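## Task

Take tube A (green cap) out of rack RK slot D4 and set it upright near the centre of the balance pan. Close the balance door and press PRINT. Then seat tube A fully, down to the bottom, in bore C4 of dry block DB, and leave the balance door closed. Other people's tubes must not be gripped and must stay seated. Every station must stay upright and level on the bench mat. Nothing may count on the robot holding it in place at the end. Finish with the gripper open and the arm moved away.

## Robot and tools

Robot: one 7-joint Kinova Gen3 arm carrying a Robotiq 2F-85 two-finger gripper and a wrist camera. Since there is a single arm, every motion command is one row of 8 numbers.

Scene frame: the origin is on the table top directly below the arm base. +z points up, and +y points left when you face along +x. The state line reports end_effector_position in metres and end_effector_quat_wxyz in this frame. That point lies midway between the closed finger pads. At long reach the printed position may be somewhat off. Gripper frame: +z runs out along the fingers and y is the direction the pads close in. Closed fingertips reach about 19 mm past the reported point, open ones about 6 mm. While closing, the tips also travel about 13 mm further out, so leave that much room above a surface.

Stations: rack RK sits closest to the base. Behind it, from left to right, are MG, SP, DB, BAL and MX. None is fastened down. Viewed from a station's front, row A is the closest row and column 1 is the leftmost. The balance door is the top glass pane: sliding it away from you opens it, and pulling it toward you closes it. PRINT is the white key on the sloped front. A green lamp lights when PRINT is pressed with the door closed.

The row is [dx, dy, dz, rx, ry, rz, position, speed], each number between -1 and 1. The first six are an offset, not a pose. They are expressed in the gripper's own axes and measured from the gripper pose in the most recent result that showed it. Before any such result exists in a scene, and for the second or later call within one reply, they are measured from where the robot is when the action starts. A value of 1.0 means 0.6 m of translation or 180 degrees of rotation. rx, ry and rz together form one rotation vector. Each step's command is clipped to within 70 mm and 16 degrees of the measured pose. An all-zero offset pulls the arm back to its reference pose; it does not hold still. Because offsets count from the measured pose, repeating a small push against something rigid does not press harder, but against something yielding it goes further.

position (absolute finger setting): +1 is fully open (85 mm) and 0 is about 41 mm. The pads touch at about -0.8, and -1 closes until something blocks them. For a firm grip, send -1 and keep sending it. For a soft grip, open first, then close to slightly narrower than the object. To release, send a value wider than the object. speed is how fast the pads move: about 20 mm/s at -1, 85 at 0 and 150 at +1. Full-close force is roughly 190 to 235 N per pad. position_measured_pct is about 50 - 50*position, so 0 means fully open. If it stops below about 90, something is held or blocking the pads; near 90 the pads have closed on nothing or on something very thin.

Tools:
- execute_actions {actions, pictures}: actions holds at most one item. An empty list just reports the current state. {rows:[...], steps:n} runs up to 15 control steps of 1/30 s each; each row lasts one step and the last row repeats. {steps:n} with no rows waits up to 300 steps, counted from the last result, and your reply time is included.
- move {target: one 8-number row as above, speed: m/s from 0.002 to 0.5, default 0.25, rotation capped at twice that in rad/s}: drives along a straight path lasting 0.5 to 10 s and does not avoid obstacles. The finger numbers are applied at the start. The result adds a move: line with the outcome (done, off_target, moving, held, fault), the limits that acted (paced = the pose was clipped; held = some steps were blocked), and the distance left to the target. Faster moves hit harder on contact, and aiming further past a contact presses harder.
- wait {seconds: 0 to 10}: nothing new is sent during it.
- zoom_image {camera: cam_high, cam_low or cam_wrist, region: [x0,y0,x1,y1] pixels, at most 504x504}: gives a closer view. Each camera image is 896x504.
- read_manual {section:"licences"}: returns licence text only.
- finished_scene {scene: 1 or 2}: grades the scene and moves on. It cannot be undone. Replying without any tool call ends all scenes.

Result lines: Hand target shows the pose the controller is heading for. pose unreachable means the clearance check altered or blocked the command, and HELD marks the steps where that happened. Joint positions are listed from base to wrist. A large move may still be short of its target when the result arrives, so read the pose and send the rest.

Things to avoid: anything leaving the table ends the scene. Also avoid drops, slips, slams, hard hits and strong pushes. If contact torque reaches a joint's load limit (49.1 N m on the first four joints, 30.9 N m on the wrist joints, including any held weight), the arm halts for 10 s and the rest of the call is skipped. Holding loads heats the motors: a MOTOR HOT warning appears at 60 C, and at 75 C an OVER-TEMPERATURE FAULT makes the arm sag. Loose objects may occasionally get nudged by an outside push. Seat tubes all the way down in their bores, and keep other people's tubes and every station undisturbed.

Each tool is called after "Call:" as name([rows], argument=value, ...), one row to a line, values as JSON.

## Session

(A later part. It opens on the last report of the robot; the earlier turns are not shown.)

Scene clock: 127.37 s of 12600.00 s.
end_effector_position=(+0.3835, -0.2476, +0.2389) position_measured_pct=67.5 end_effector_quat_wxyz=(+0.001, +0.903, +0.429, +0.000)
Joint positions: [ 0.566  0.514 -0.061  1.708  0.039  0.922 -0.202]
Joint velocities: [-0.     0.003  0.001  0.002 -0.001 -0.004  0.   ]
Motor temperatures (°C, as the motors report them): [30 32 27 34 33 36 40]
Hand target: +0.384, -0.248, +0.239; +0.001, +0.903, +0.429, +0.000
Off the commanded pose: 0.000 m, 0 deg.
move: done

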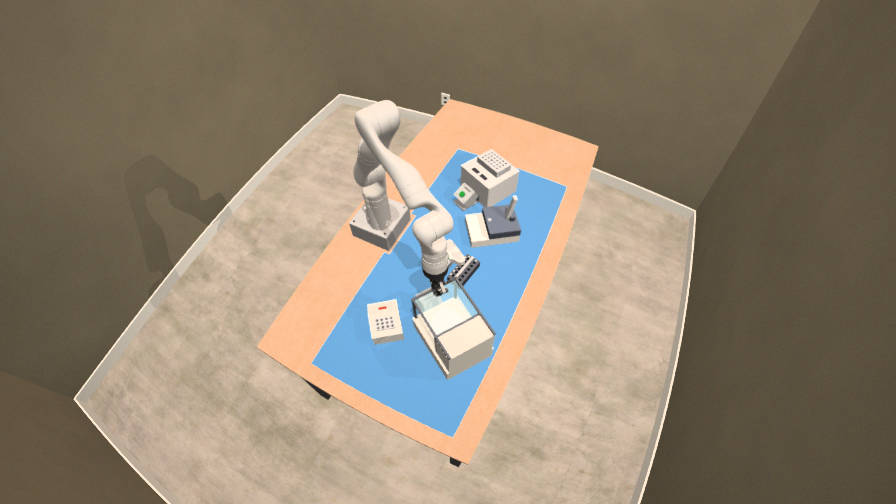

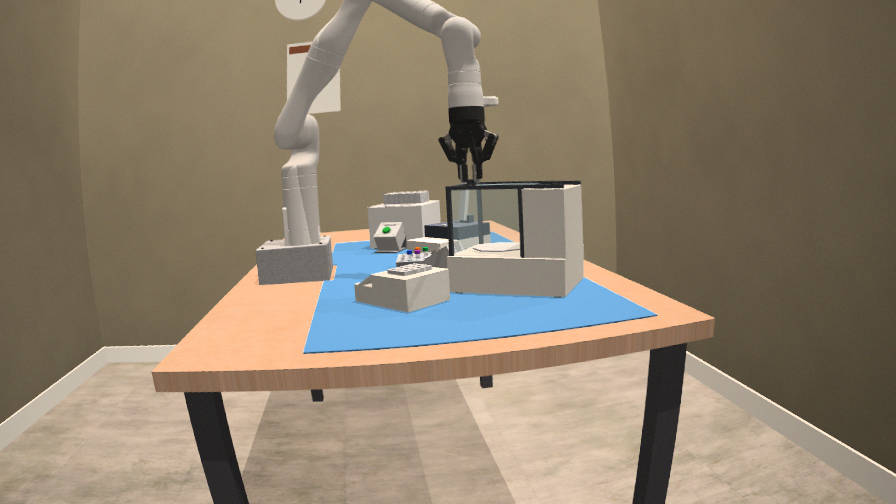

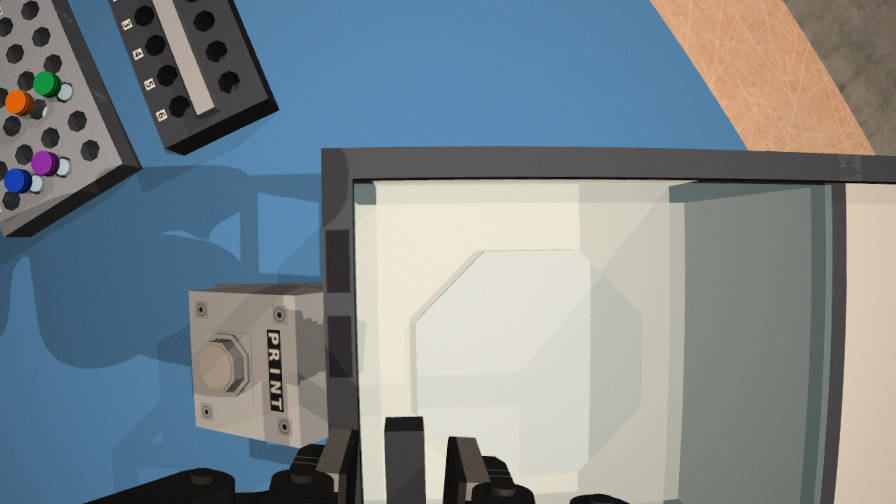

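Call:
execute_actions(actions=[])

Scene clock: 143.30 s of 12600.00 s.
end_effector_position=(+0.3835, -0.2476, +0.2387) position_measured_pct=67.5 end_effector_quat_wxyz=(+0.001, +0.903, +0.429, +0.000)
Joint positions: [ 0.566  0.514 -0.06   1.708  0.039  0.921 -0.202]
Joint velocities: [ 0.     0.    -0.001 -0.001  0.002  0.     0.   ]
Motor temperatures (°C, as the motors report them): [30 33 27 34 33 36 40]
Hand target: +0.384, -0.248, +0.239; +0.001, +0.903, +0.429, +0.000
Off the commanded pose: 0.000 m, 0 deg.
Steps of this call (steps 1 to 478: nothing new was sent). Readings (end_effector_position | what the end effector reports):
1: (+0.3835, -0.2476, +0.2389) | position_measured_pct=67.5
2: (+0.3835, -0.2476, +0.2388) | position_measured_pct=67.5
4: (+0.3835, -0.2476, +0.2388) | position_measured_pct=67.5
8: (+0.3835, -0.2476, +0.2388) | position_measured_pct=67.5
478: the state above

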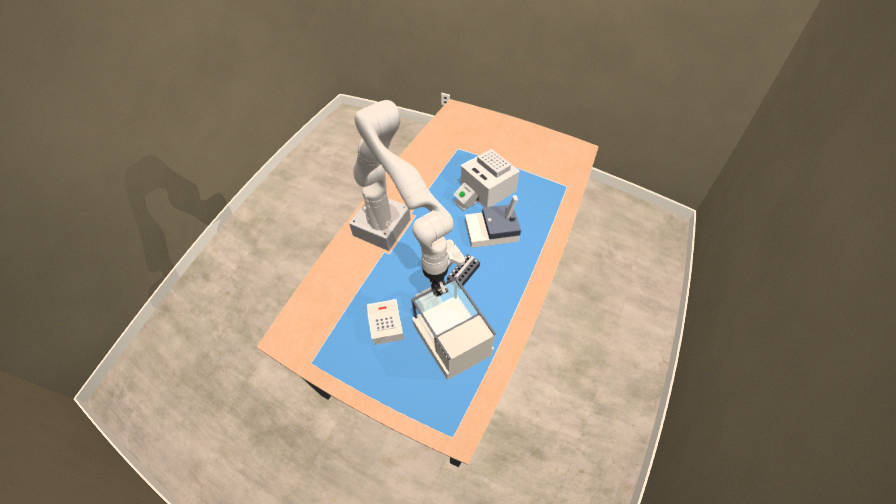

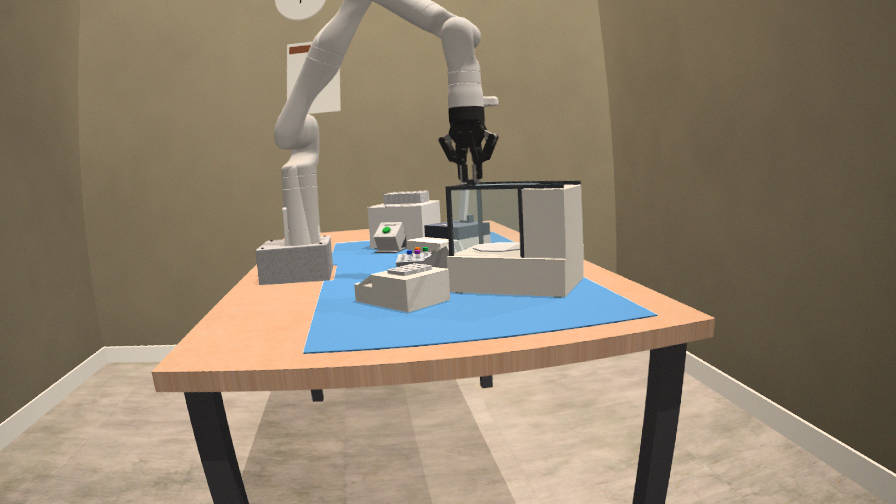

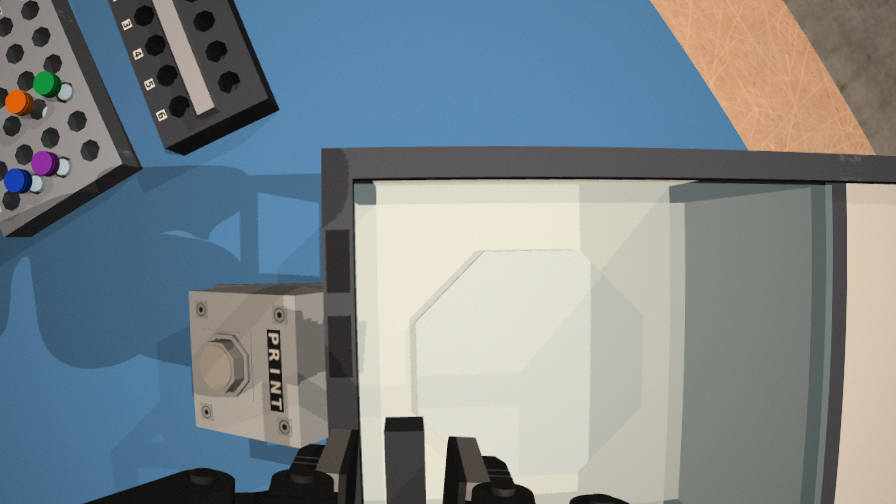

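Call:
move(target=[0,0,0.002,0,0,0,-0.35,0], speed=0.01)

Call:
move(target=[0,0.205,0,0,0,0,-0.35,0], speed=0.06)

Scene clock: 148.63 s of 12600.00 s.
end_effector_position=(+0.3835, -0.2476, +0.2376) position_measured_pct=67.5 end_effector_quat_wxyz=(+0.001, +0.903, +0.429, +0.000)
Joint positions: [ 0.566  0.516 -0.06   1.71   0.039  0.918 -0.202]
Joint velocities: [-0.     0.     0.001 -0.     0.    -0.001  0.   ]
Motor temperatures (°C, as the motors report them): [30 33 27 34 33 36 40]
Hand target: +0.384, -0.248, +0.238; +0.001, +0.903, +0.429, +0.000
Off the commanded pose: 0.000 m, 0 deg.
move: done

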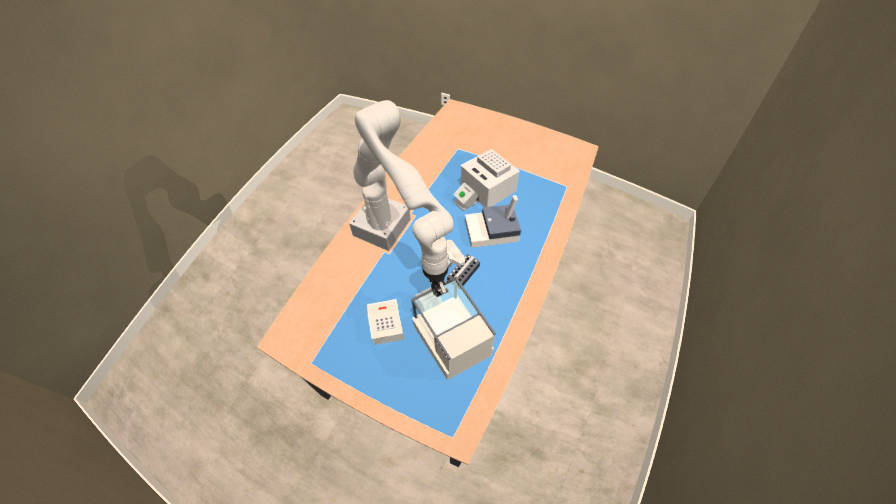

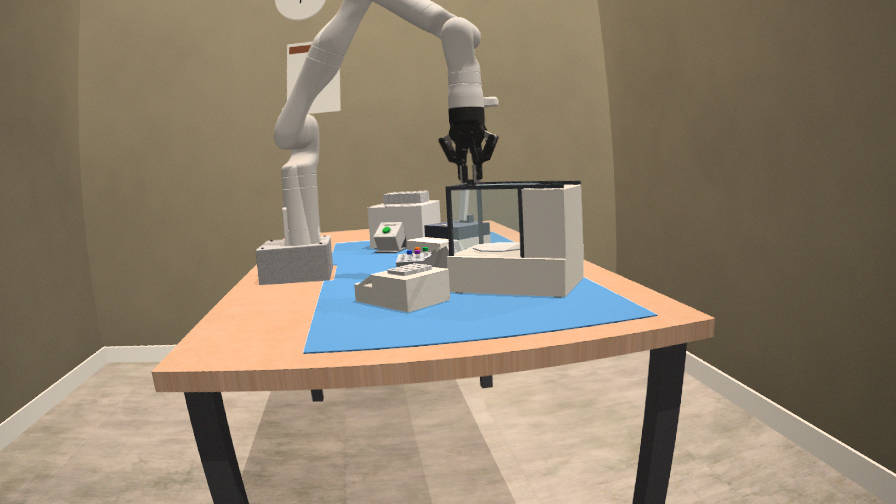

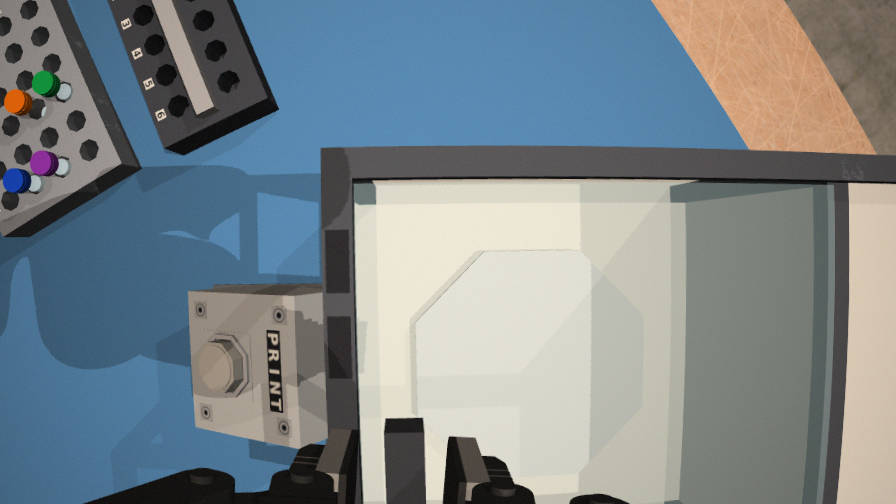

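Scene clock: 151.07 s of 12600.00 s.
end_effector_position=(+0.4791, -0.3244, +0.2383) position_measured_pct=67.5 end_effector_quat_wxyz=(+0.001, +0.903, +0.429, +0.000)
Joint positions: [ 0.582  0.767 -0.046  1.223  0.036  1.154 -0.157]
Joint velocities: [-0.     0.004  0.    -0.008 -0.003  0.004  0.   ]
Motor temperatures (°C, as the motors report them): [30 33 27 34 33 36 40]
Hand target: +0.479, -0.325, +0.238; +0.001, +0.903, +0.429, +0.000
Off the commanded pose: 0.001 m, 0 deg.
move: done

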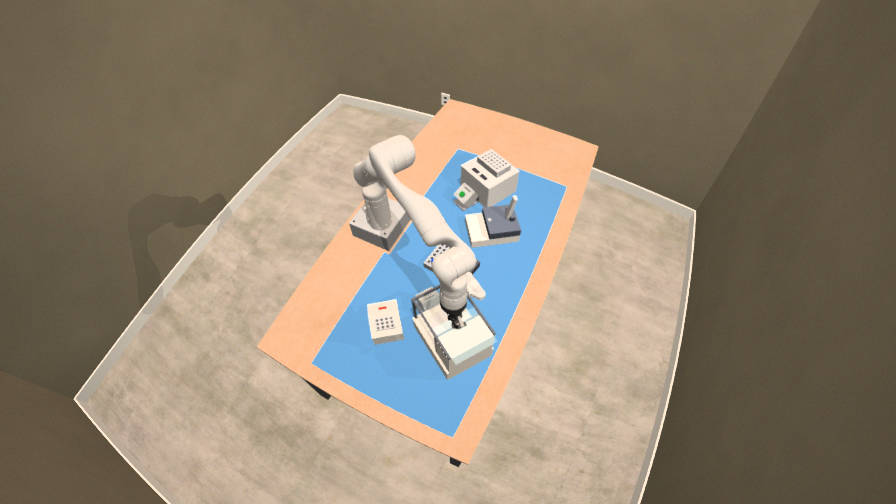

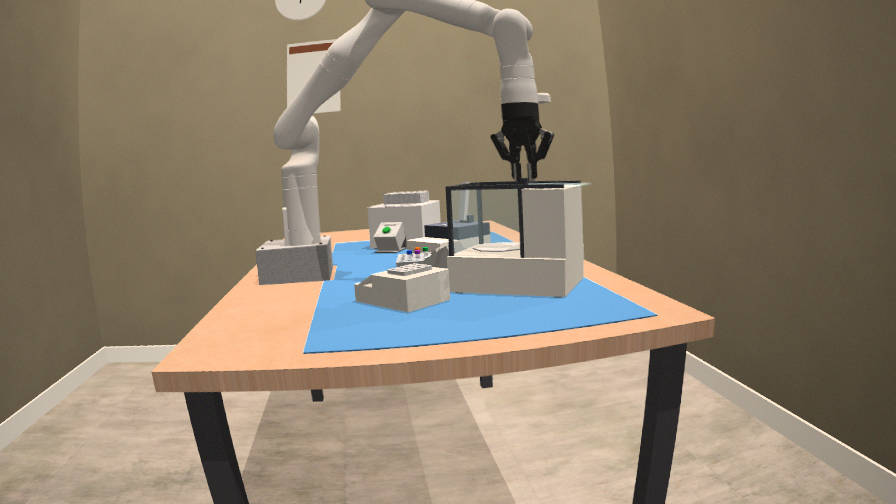

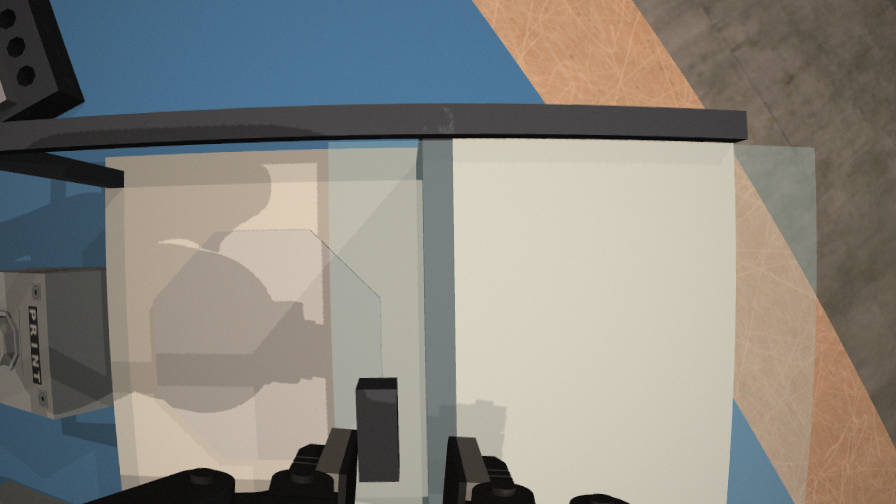

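Call:
move(target=[0,-0.008,0,0,0,0,-0.35,0], speed=0.03)

Call:
move(target=[0,-0.1,-0.2,0,0,0,-0.35,0], speed=0.15)

Scene clock: 164.43 s of 12600.00 s.
end_effector_position=(+0.4754, -0.3215, +0.2382) position_measured_pct=67.5 end_effector_quat_wxyz=(+0.000, +0.903, +0.429, +0.000)
Joint positions: [ 0.582  0.756 -0.047  1.245  0.036  1.143 -0.158]
Joint velocities: [-0.    -0.003  0.     0.002  0.    -0.003 -0.001]
Motor temperatures (°C, as the motors report them): [30 33 27 34 33 36 40]
Hand target: +0.475, -0.321, +0.238; +0.001, +0.903, +0.429, +0.000
Off the commanded pose: 0.000 m, 0 deg.
move: done

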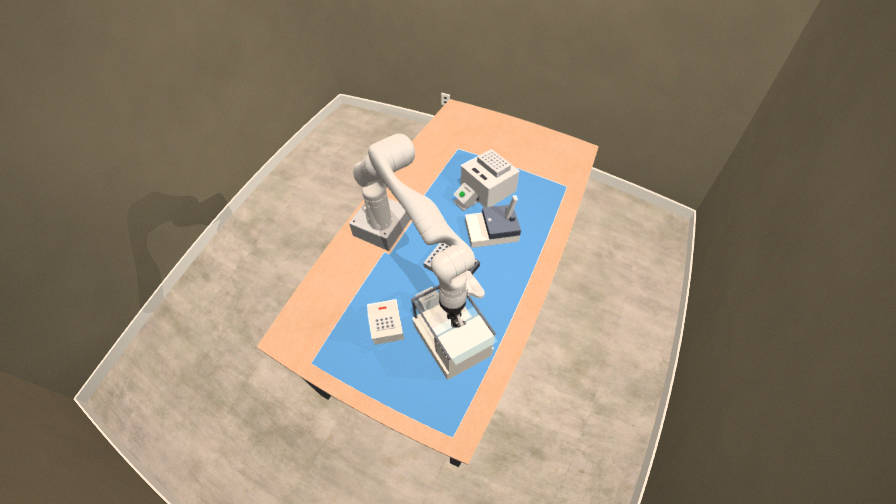

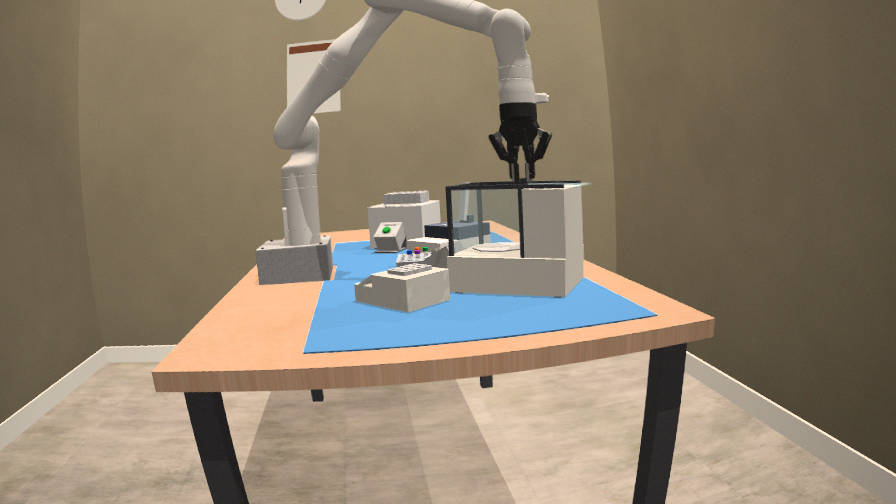

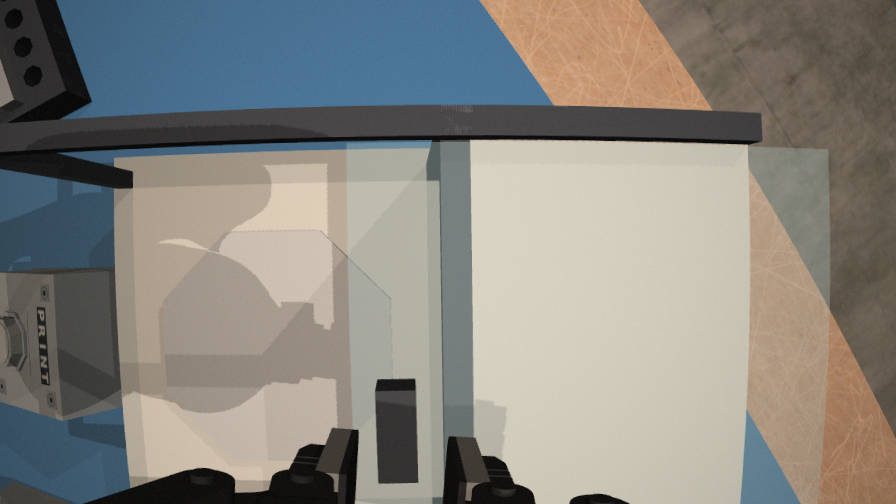

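Scene clock: 165.80 s of 12600.00 s.
end_effector_position=(+0.4285, -0.2834, +0.3577) position_measured_pct=67.5 end_effector_quat_wxyz=(+0.000, +0.903, +0.429, +0.000)
Joint positions: [ 0.572  0.518 -0.051  1.28   0.027  1.346 -0.169]
Joint velocities: [-0.    -0.004 -0.    -0.    -0.     0.001 -0.   ]
Motor temperatures (°C, as the motors report them): [30 33 27 34 33 36 40]
Hand target: +0.428, -0.283, +0.358; +0.000, +0.903, +0.429, +0.000
Off the commanded pose: 0.001 m, 0 deg.
move: done

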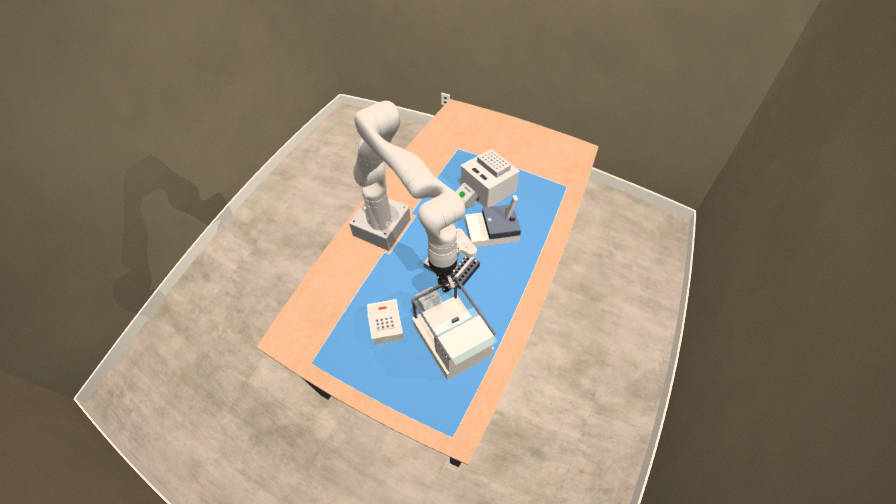

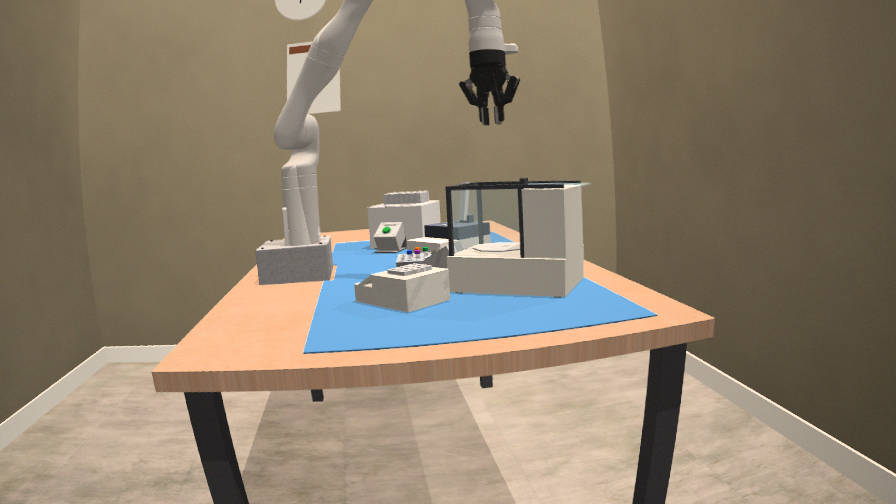

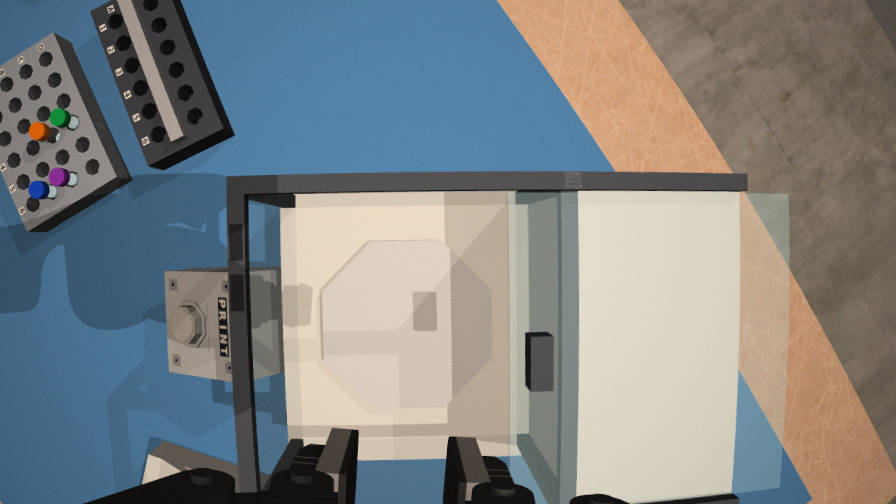

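Call:
move(target=[0.212,-0.429,0.33,0,0,0.35,-0.5,0], speed=0.3)

Scene clock: 178.07 s of 12600.00 s.
end_effector_position=(+0.3085, -0.0245, +0.1590) position_measured_pct=75.0 end_effector_quat_wxyz=(+0.001, +0.994, -0.107, +0.000)
Joint positions: [-0.07   0.437  0.097  2.276 -0.095  0.435 -1.688]
Joint velocities: [-0.022  0.003  0.002  0.002  0.008 -0.002 -0.015]
Motor temperatures (°C, as the motors report them): [30 33 27 34 33 36 40]
Hand target: +0.308, -0.024, +0.159; +0.001, +0.994, -0.106, +0.000
Off the commanded pose: 0.002 m, 0 deg.
move: done

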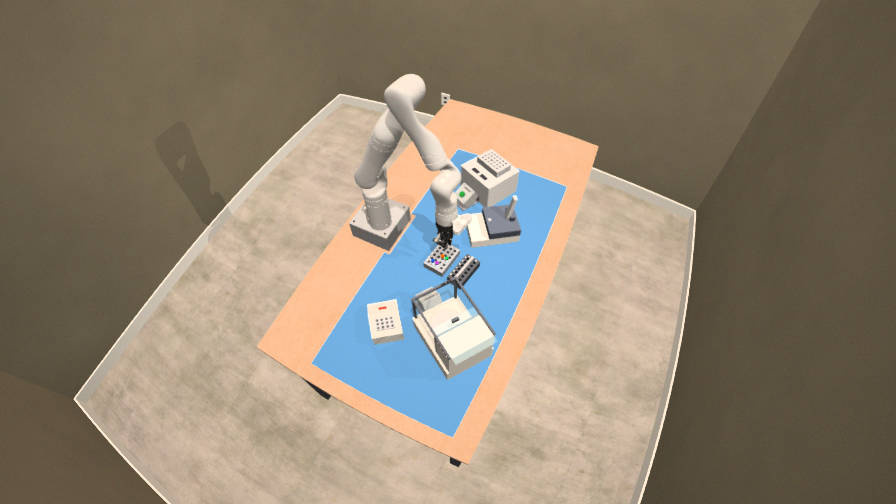

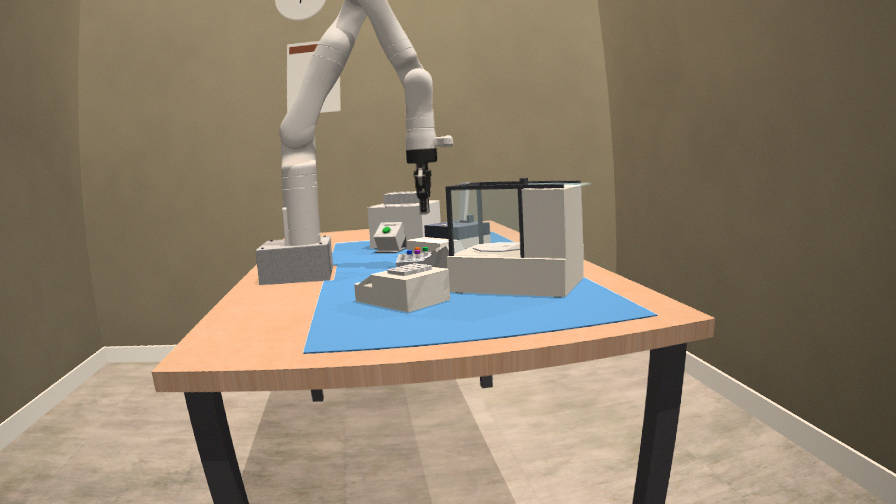

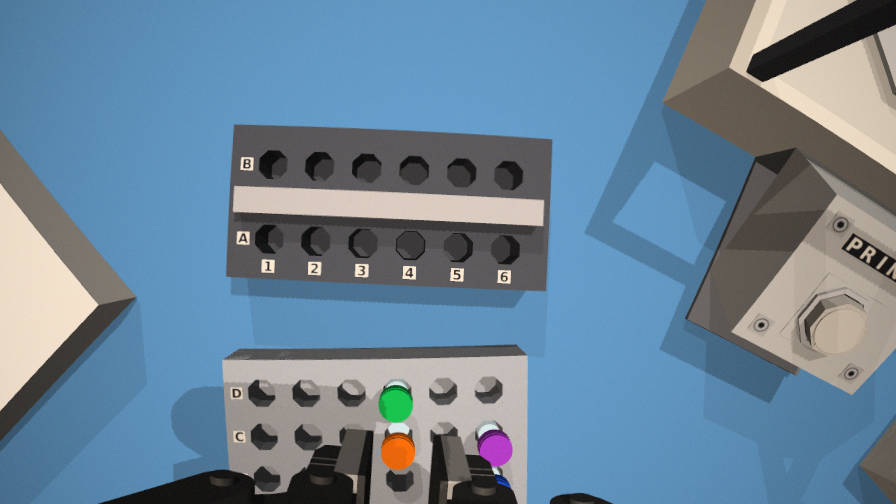

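Call:
move(target=[0.0005,-0.0042,0.1,0,0,0,-0.5,0], speed=0.1)

Scene clock: 184.13 s of 12600.00 s.
end_effector_position=(+0.3096, -0.0222, +0.0994) position_measured_pct=75.0 end_effector_quat_wxyz=(+0.001, +0.994, -0.107, +0.001)
Joint positions: [-0.039  0.616  0.049  2.312 -0.126  0.217 -1.669]
Joint velocities: [ 0.002  0.007  0.    -0.    -0.001 -0.002  0.001]
Motor temperatures (°C, as the motors report them): [30 33 27 34 33 36 40]
Hand target: +0.309, -0.022, +0.099; +0.001, +0.994, -0.107, +0.000
Off the commanded pose: 0.001 m, 0 deg.
move: done

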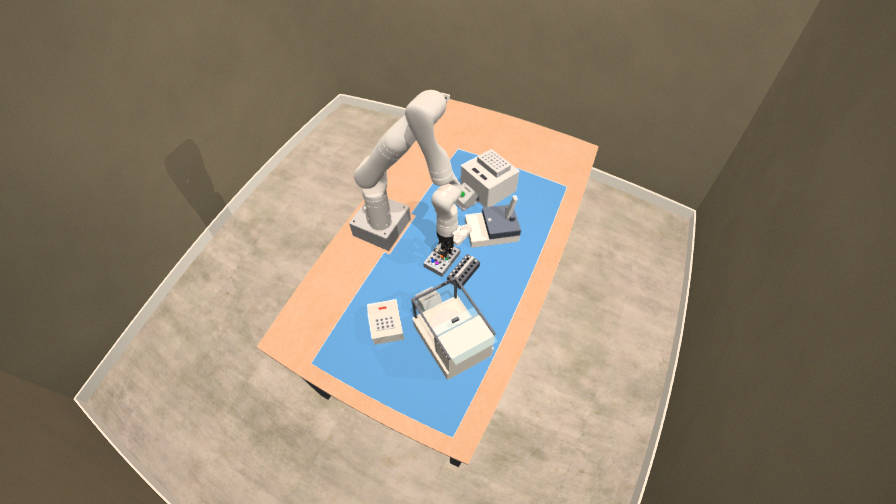

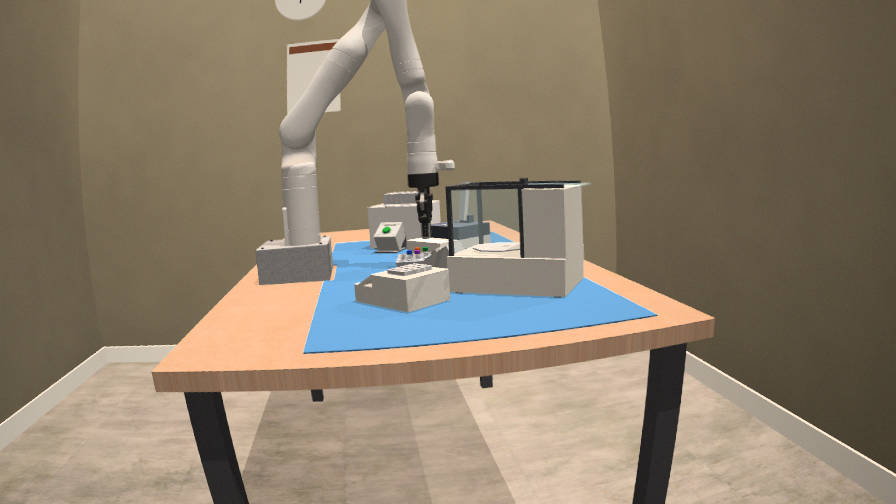

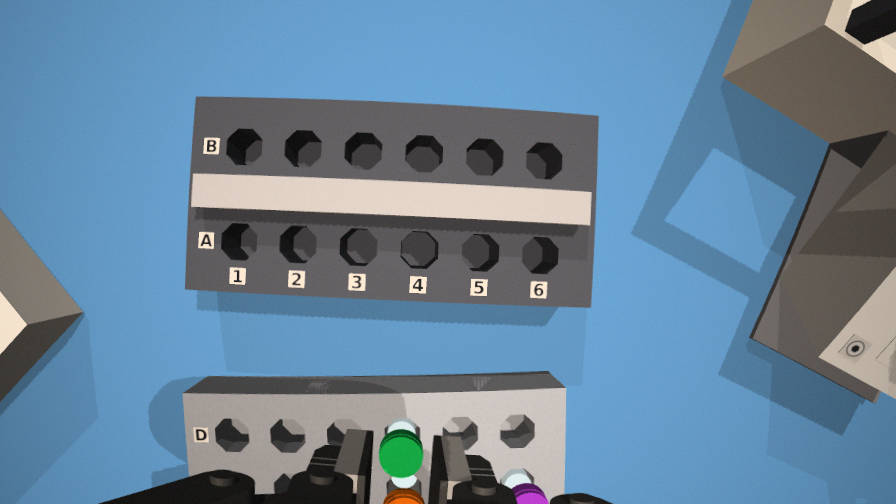

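Call:
move(target=[0,0,0.0585,0,0,0,-0.5,0], speed=0.04)

Call:
move(target=[0,0,0,0,0,0,-1,-0.3], speed=0.04)

Call:
move(target=[0,0,-0.1,0,0,0,-1,-0.3], speed=0.04)

Scene clock: 189.43 s of 12600.00 s.
end_effector_position=(+0.3099, -0.0223, +0.0646) position_measured_pct=75.0 end_effector_quat_wxyz=(+0.001, +0.994, -0.107, +0.001)
Joint positions: [-0.019  0.726  0.022  2.318 -0.132  0.099 -1.664]
Joint velocities: [ 0.001  0.007 -0.001  0.001 -0.    -0.003 -0.   ]
Motor temperatures (°C, as the motors report them): [30 33 27 34 33 36 40]
Hand target: +0.310, -0.022, +0.064; +0.001, +0.994, -0.107, +0.001
Off the commanded pose: 0.000 m, 0 deg.
move: done

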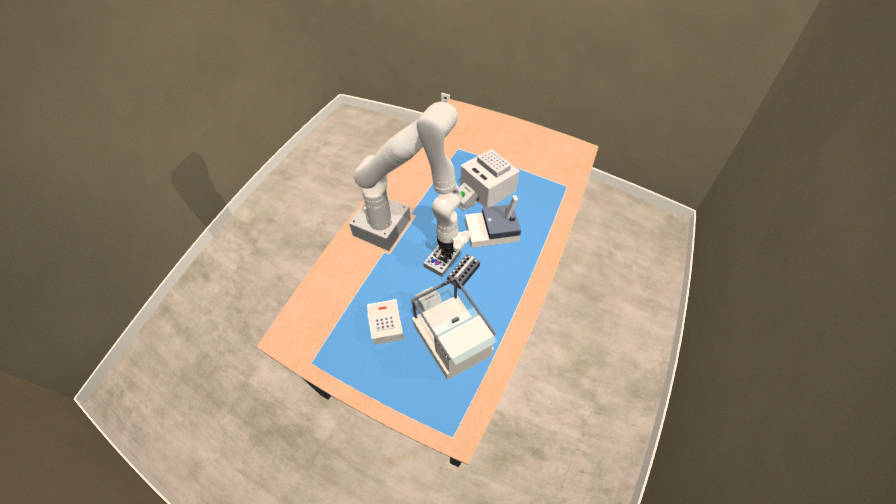

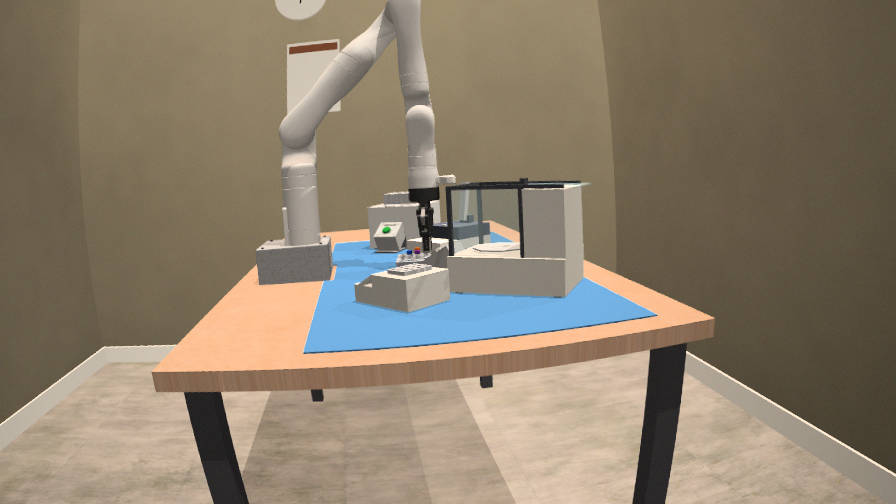

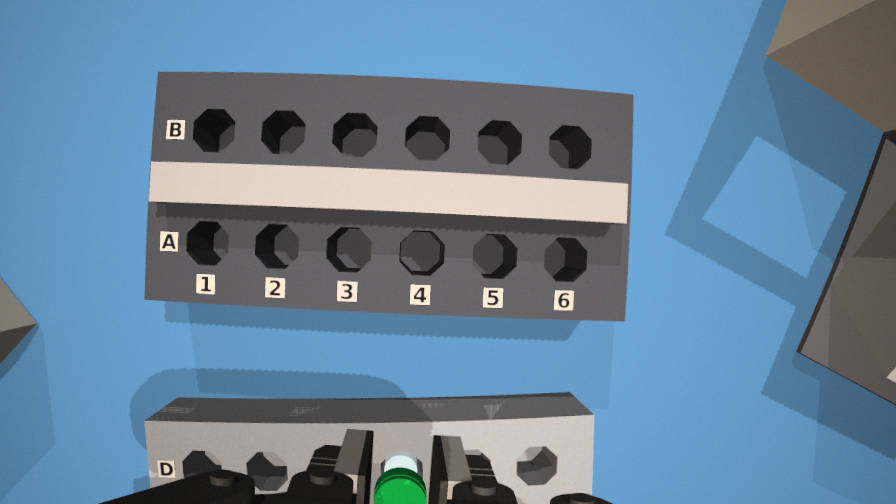

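Scene clock: 189.93 s of 12600.00 s.
end_effector_position=(+0.3101, -0.0223, +0.0649) position_measured_pct=84.1 end_effector_quat_wxyz=(+0.001, +0.994, -0.107, +0.001)
Joint positions: [-0.019  0.726  0.022  2.318 -0.132  0.1   -1.664]
Joint velocities: [ 0.     0.    -0.001 -0.003  0.    -0.001 -0.   ]
Motor temperatures (°C, as the motors report them): [30 33 27 34 33 36 40]
Hand target: +0.310, -0.022, +0.065; +0.001, +0.994, -0.107, +0.001
Off the commanded pose: 0.000 m, 0 deg.
move: done

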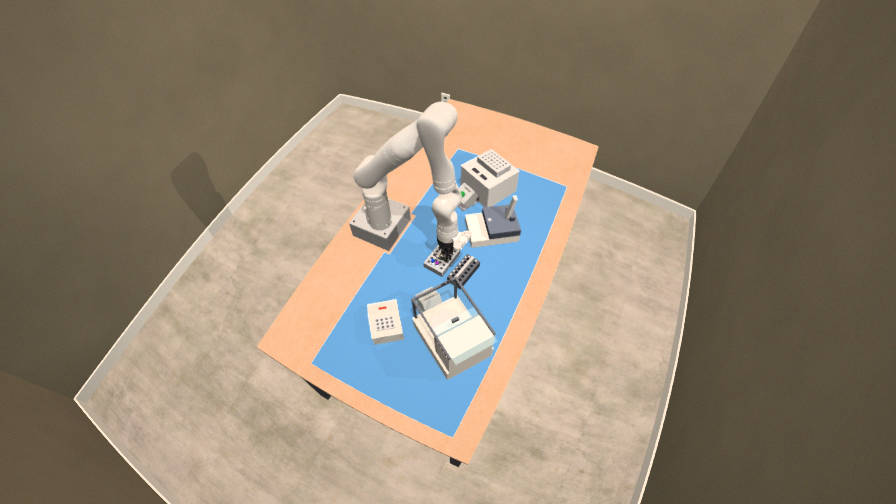

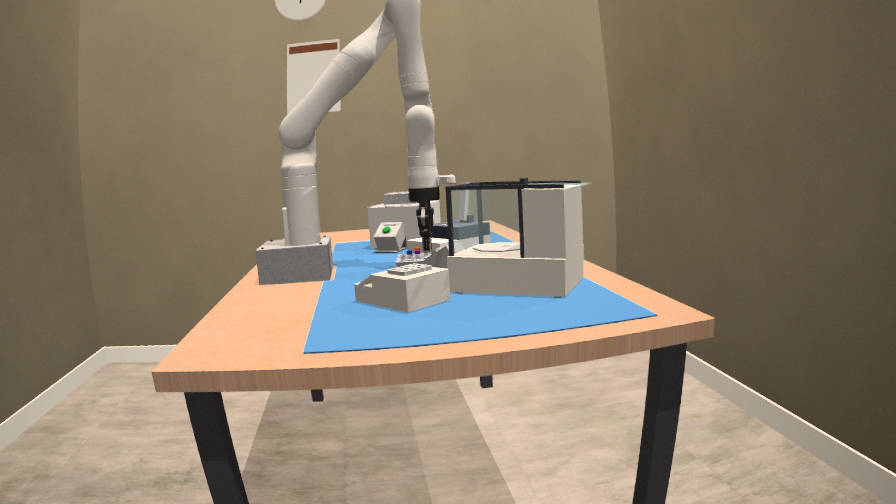

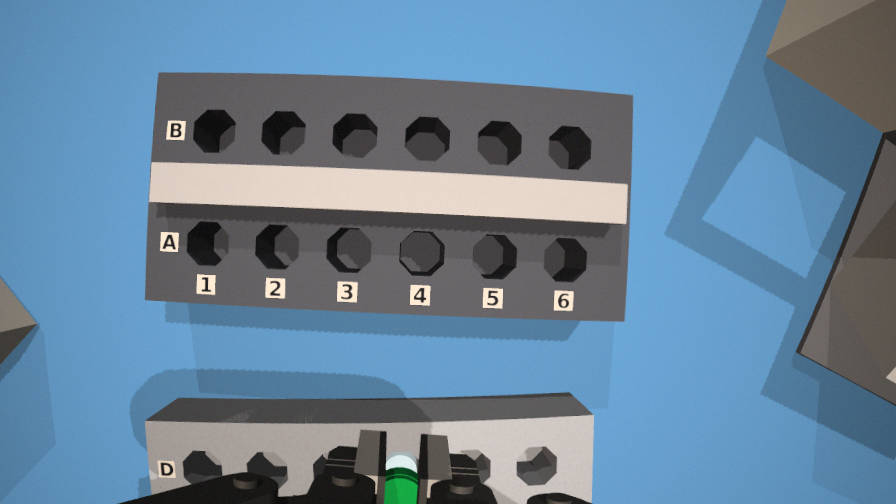

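Scene clock: 191.77 s of 12600.00 s.
end_effector_position=(+0.3096, -0.0221, +0.1245) position_measured_pct=84.1 end_effector_quat_wxyz=(+0.001, +0.994, -0.107, +0.001)
Joint positions: [-0.056  0.539  0.071  2.301 -0.117  0.307 -1.676]
Joint velocities: [-0.002 -0.006  0.    -0.001  0.001  0.002 -0.001]
Motor temperatures (°C, as the motors report them): [30 33 27 34 33 36 40]
Hand target: +0.310, -0.022, +0.125; +0.001, +0.994, -0.107, +0.001
Off the commanded pose: 0.000 m, 0 deg.
move: done

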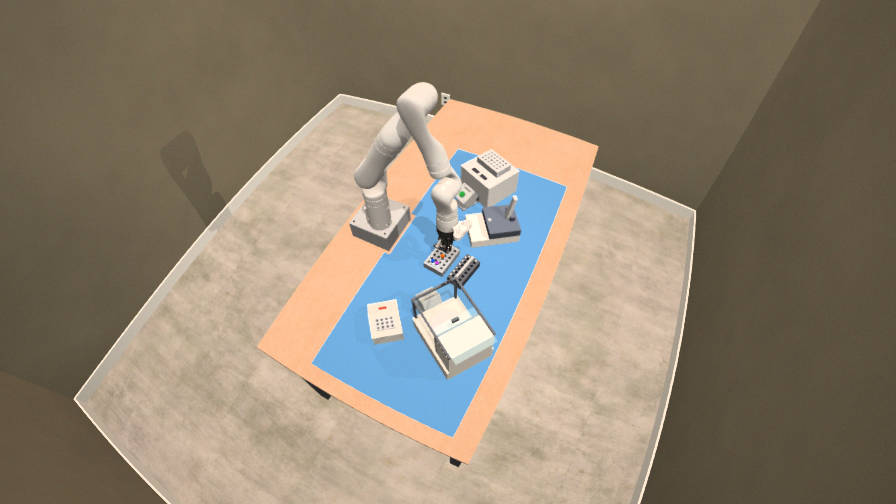

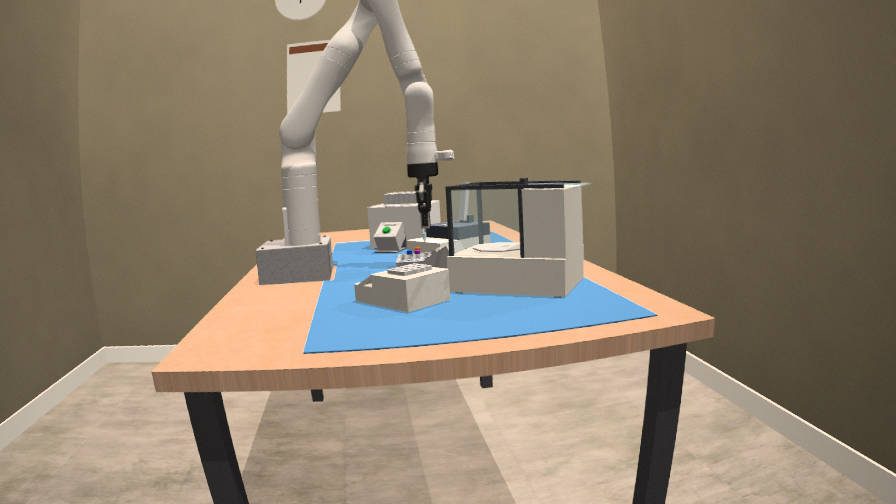

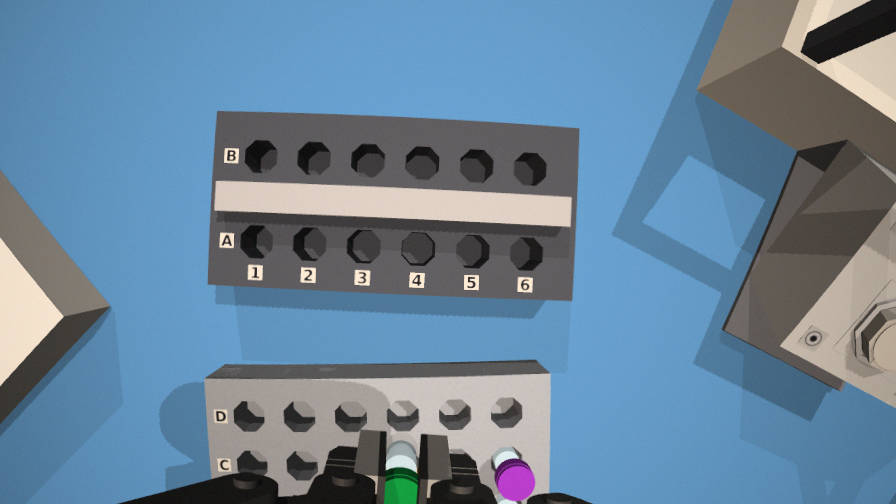

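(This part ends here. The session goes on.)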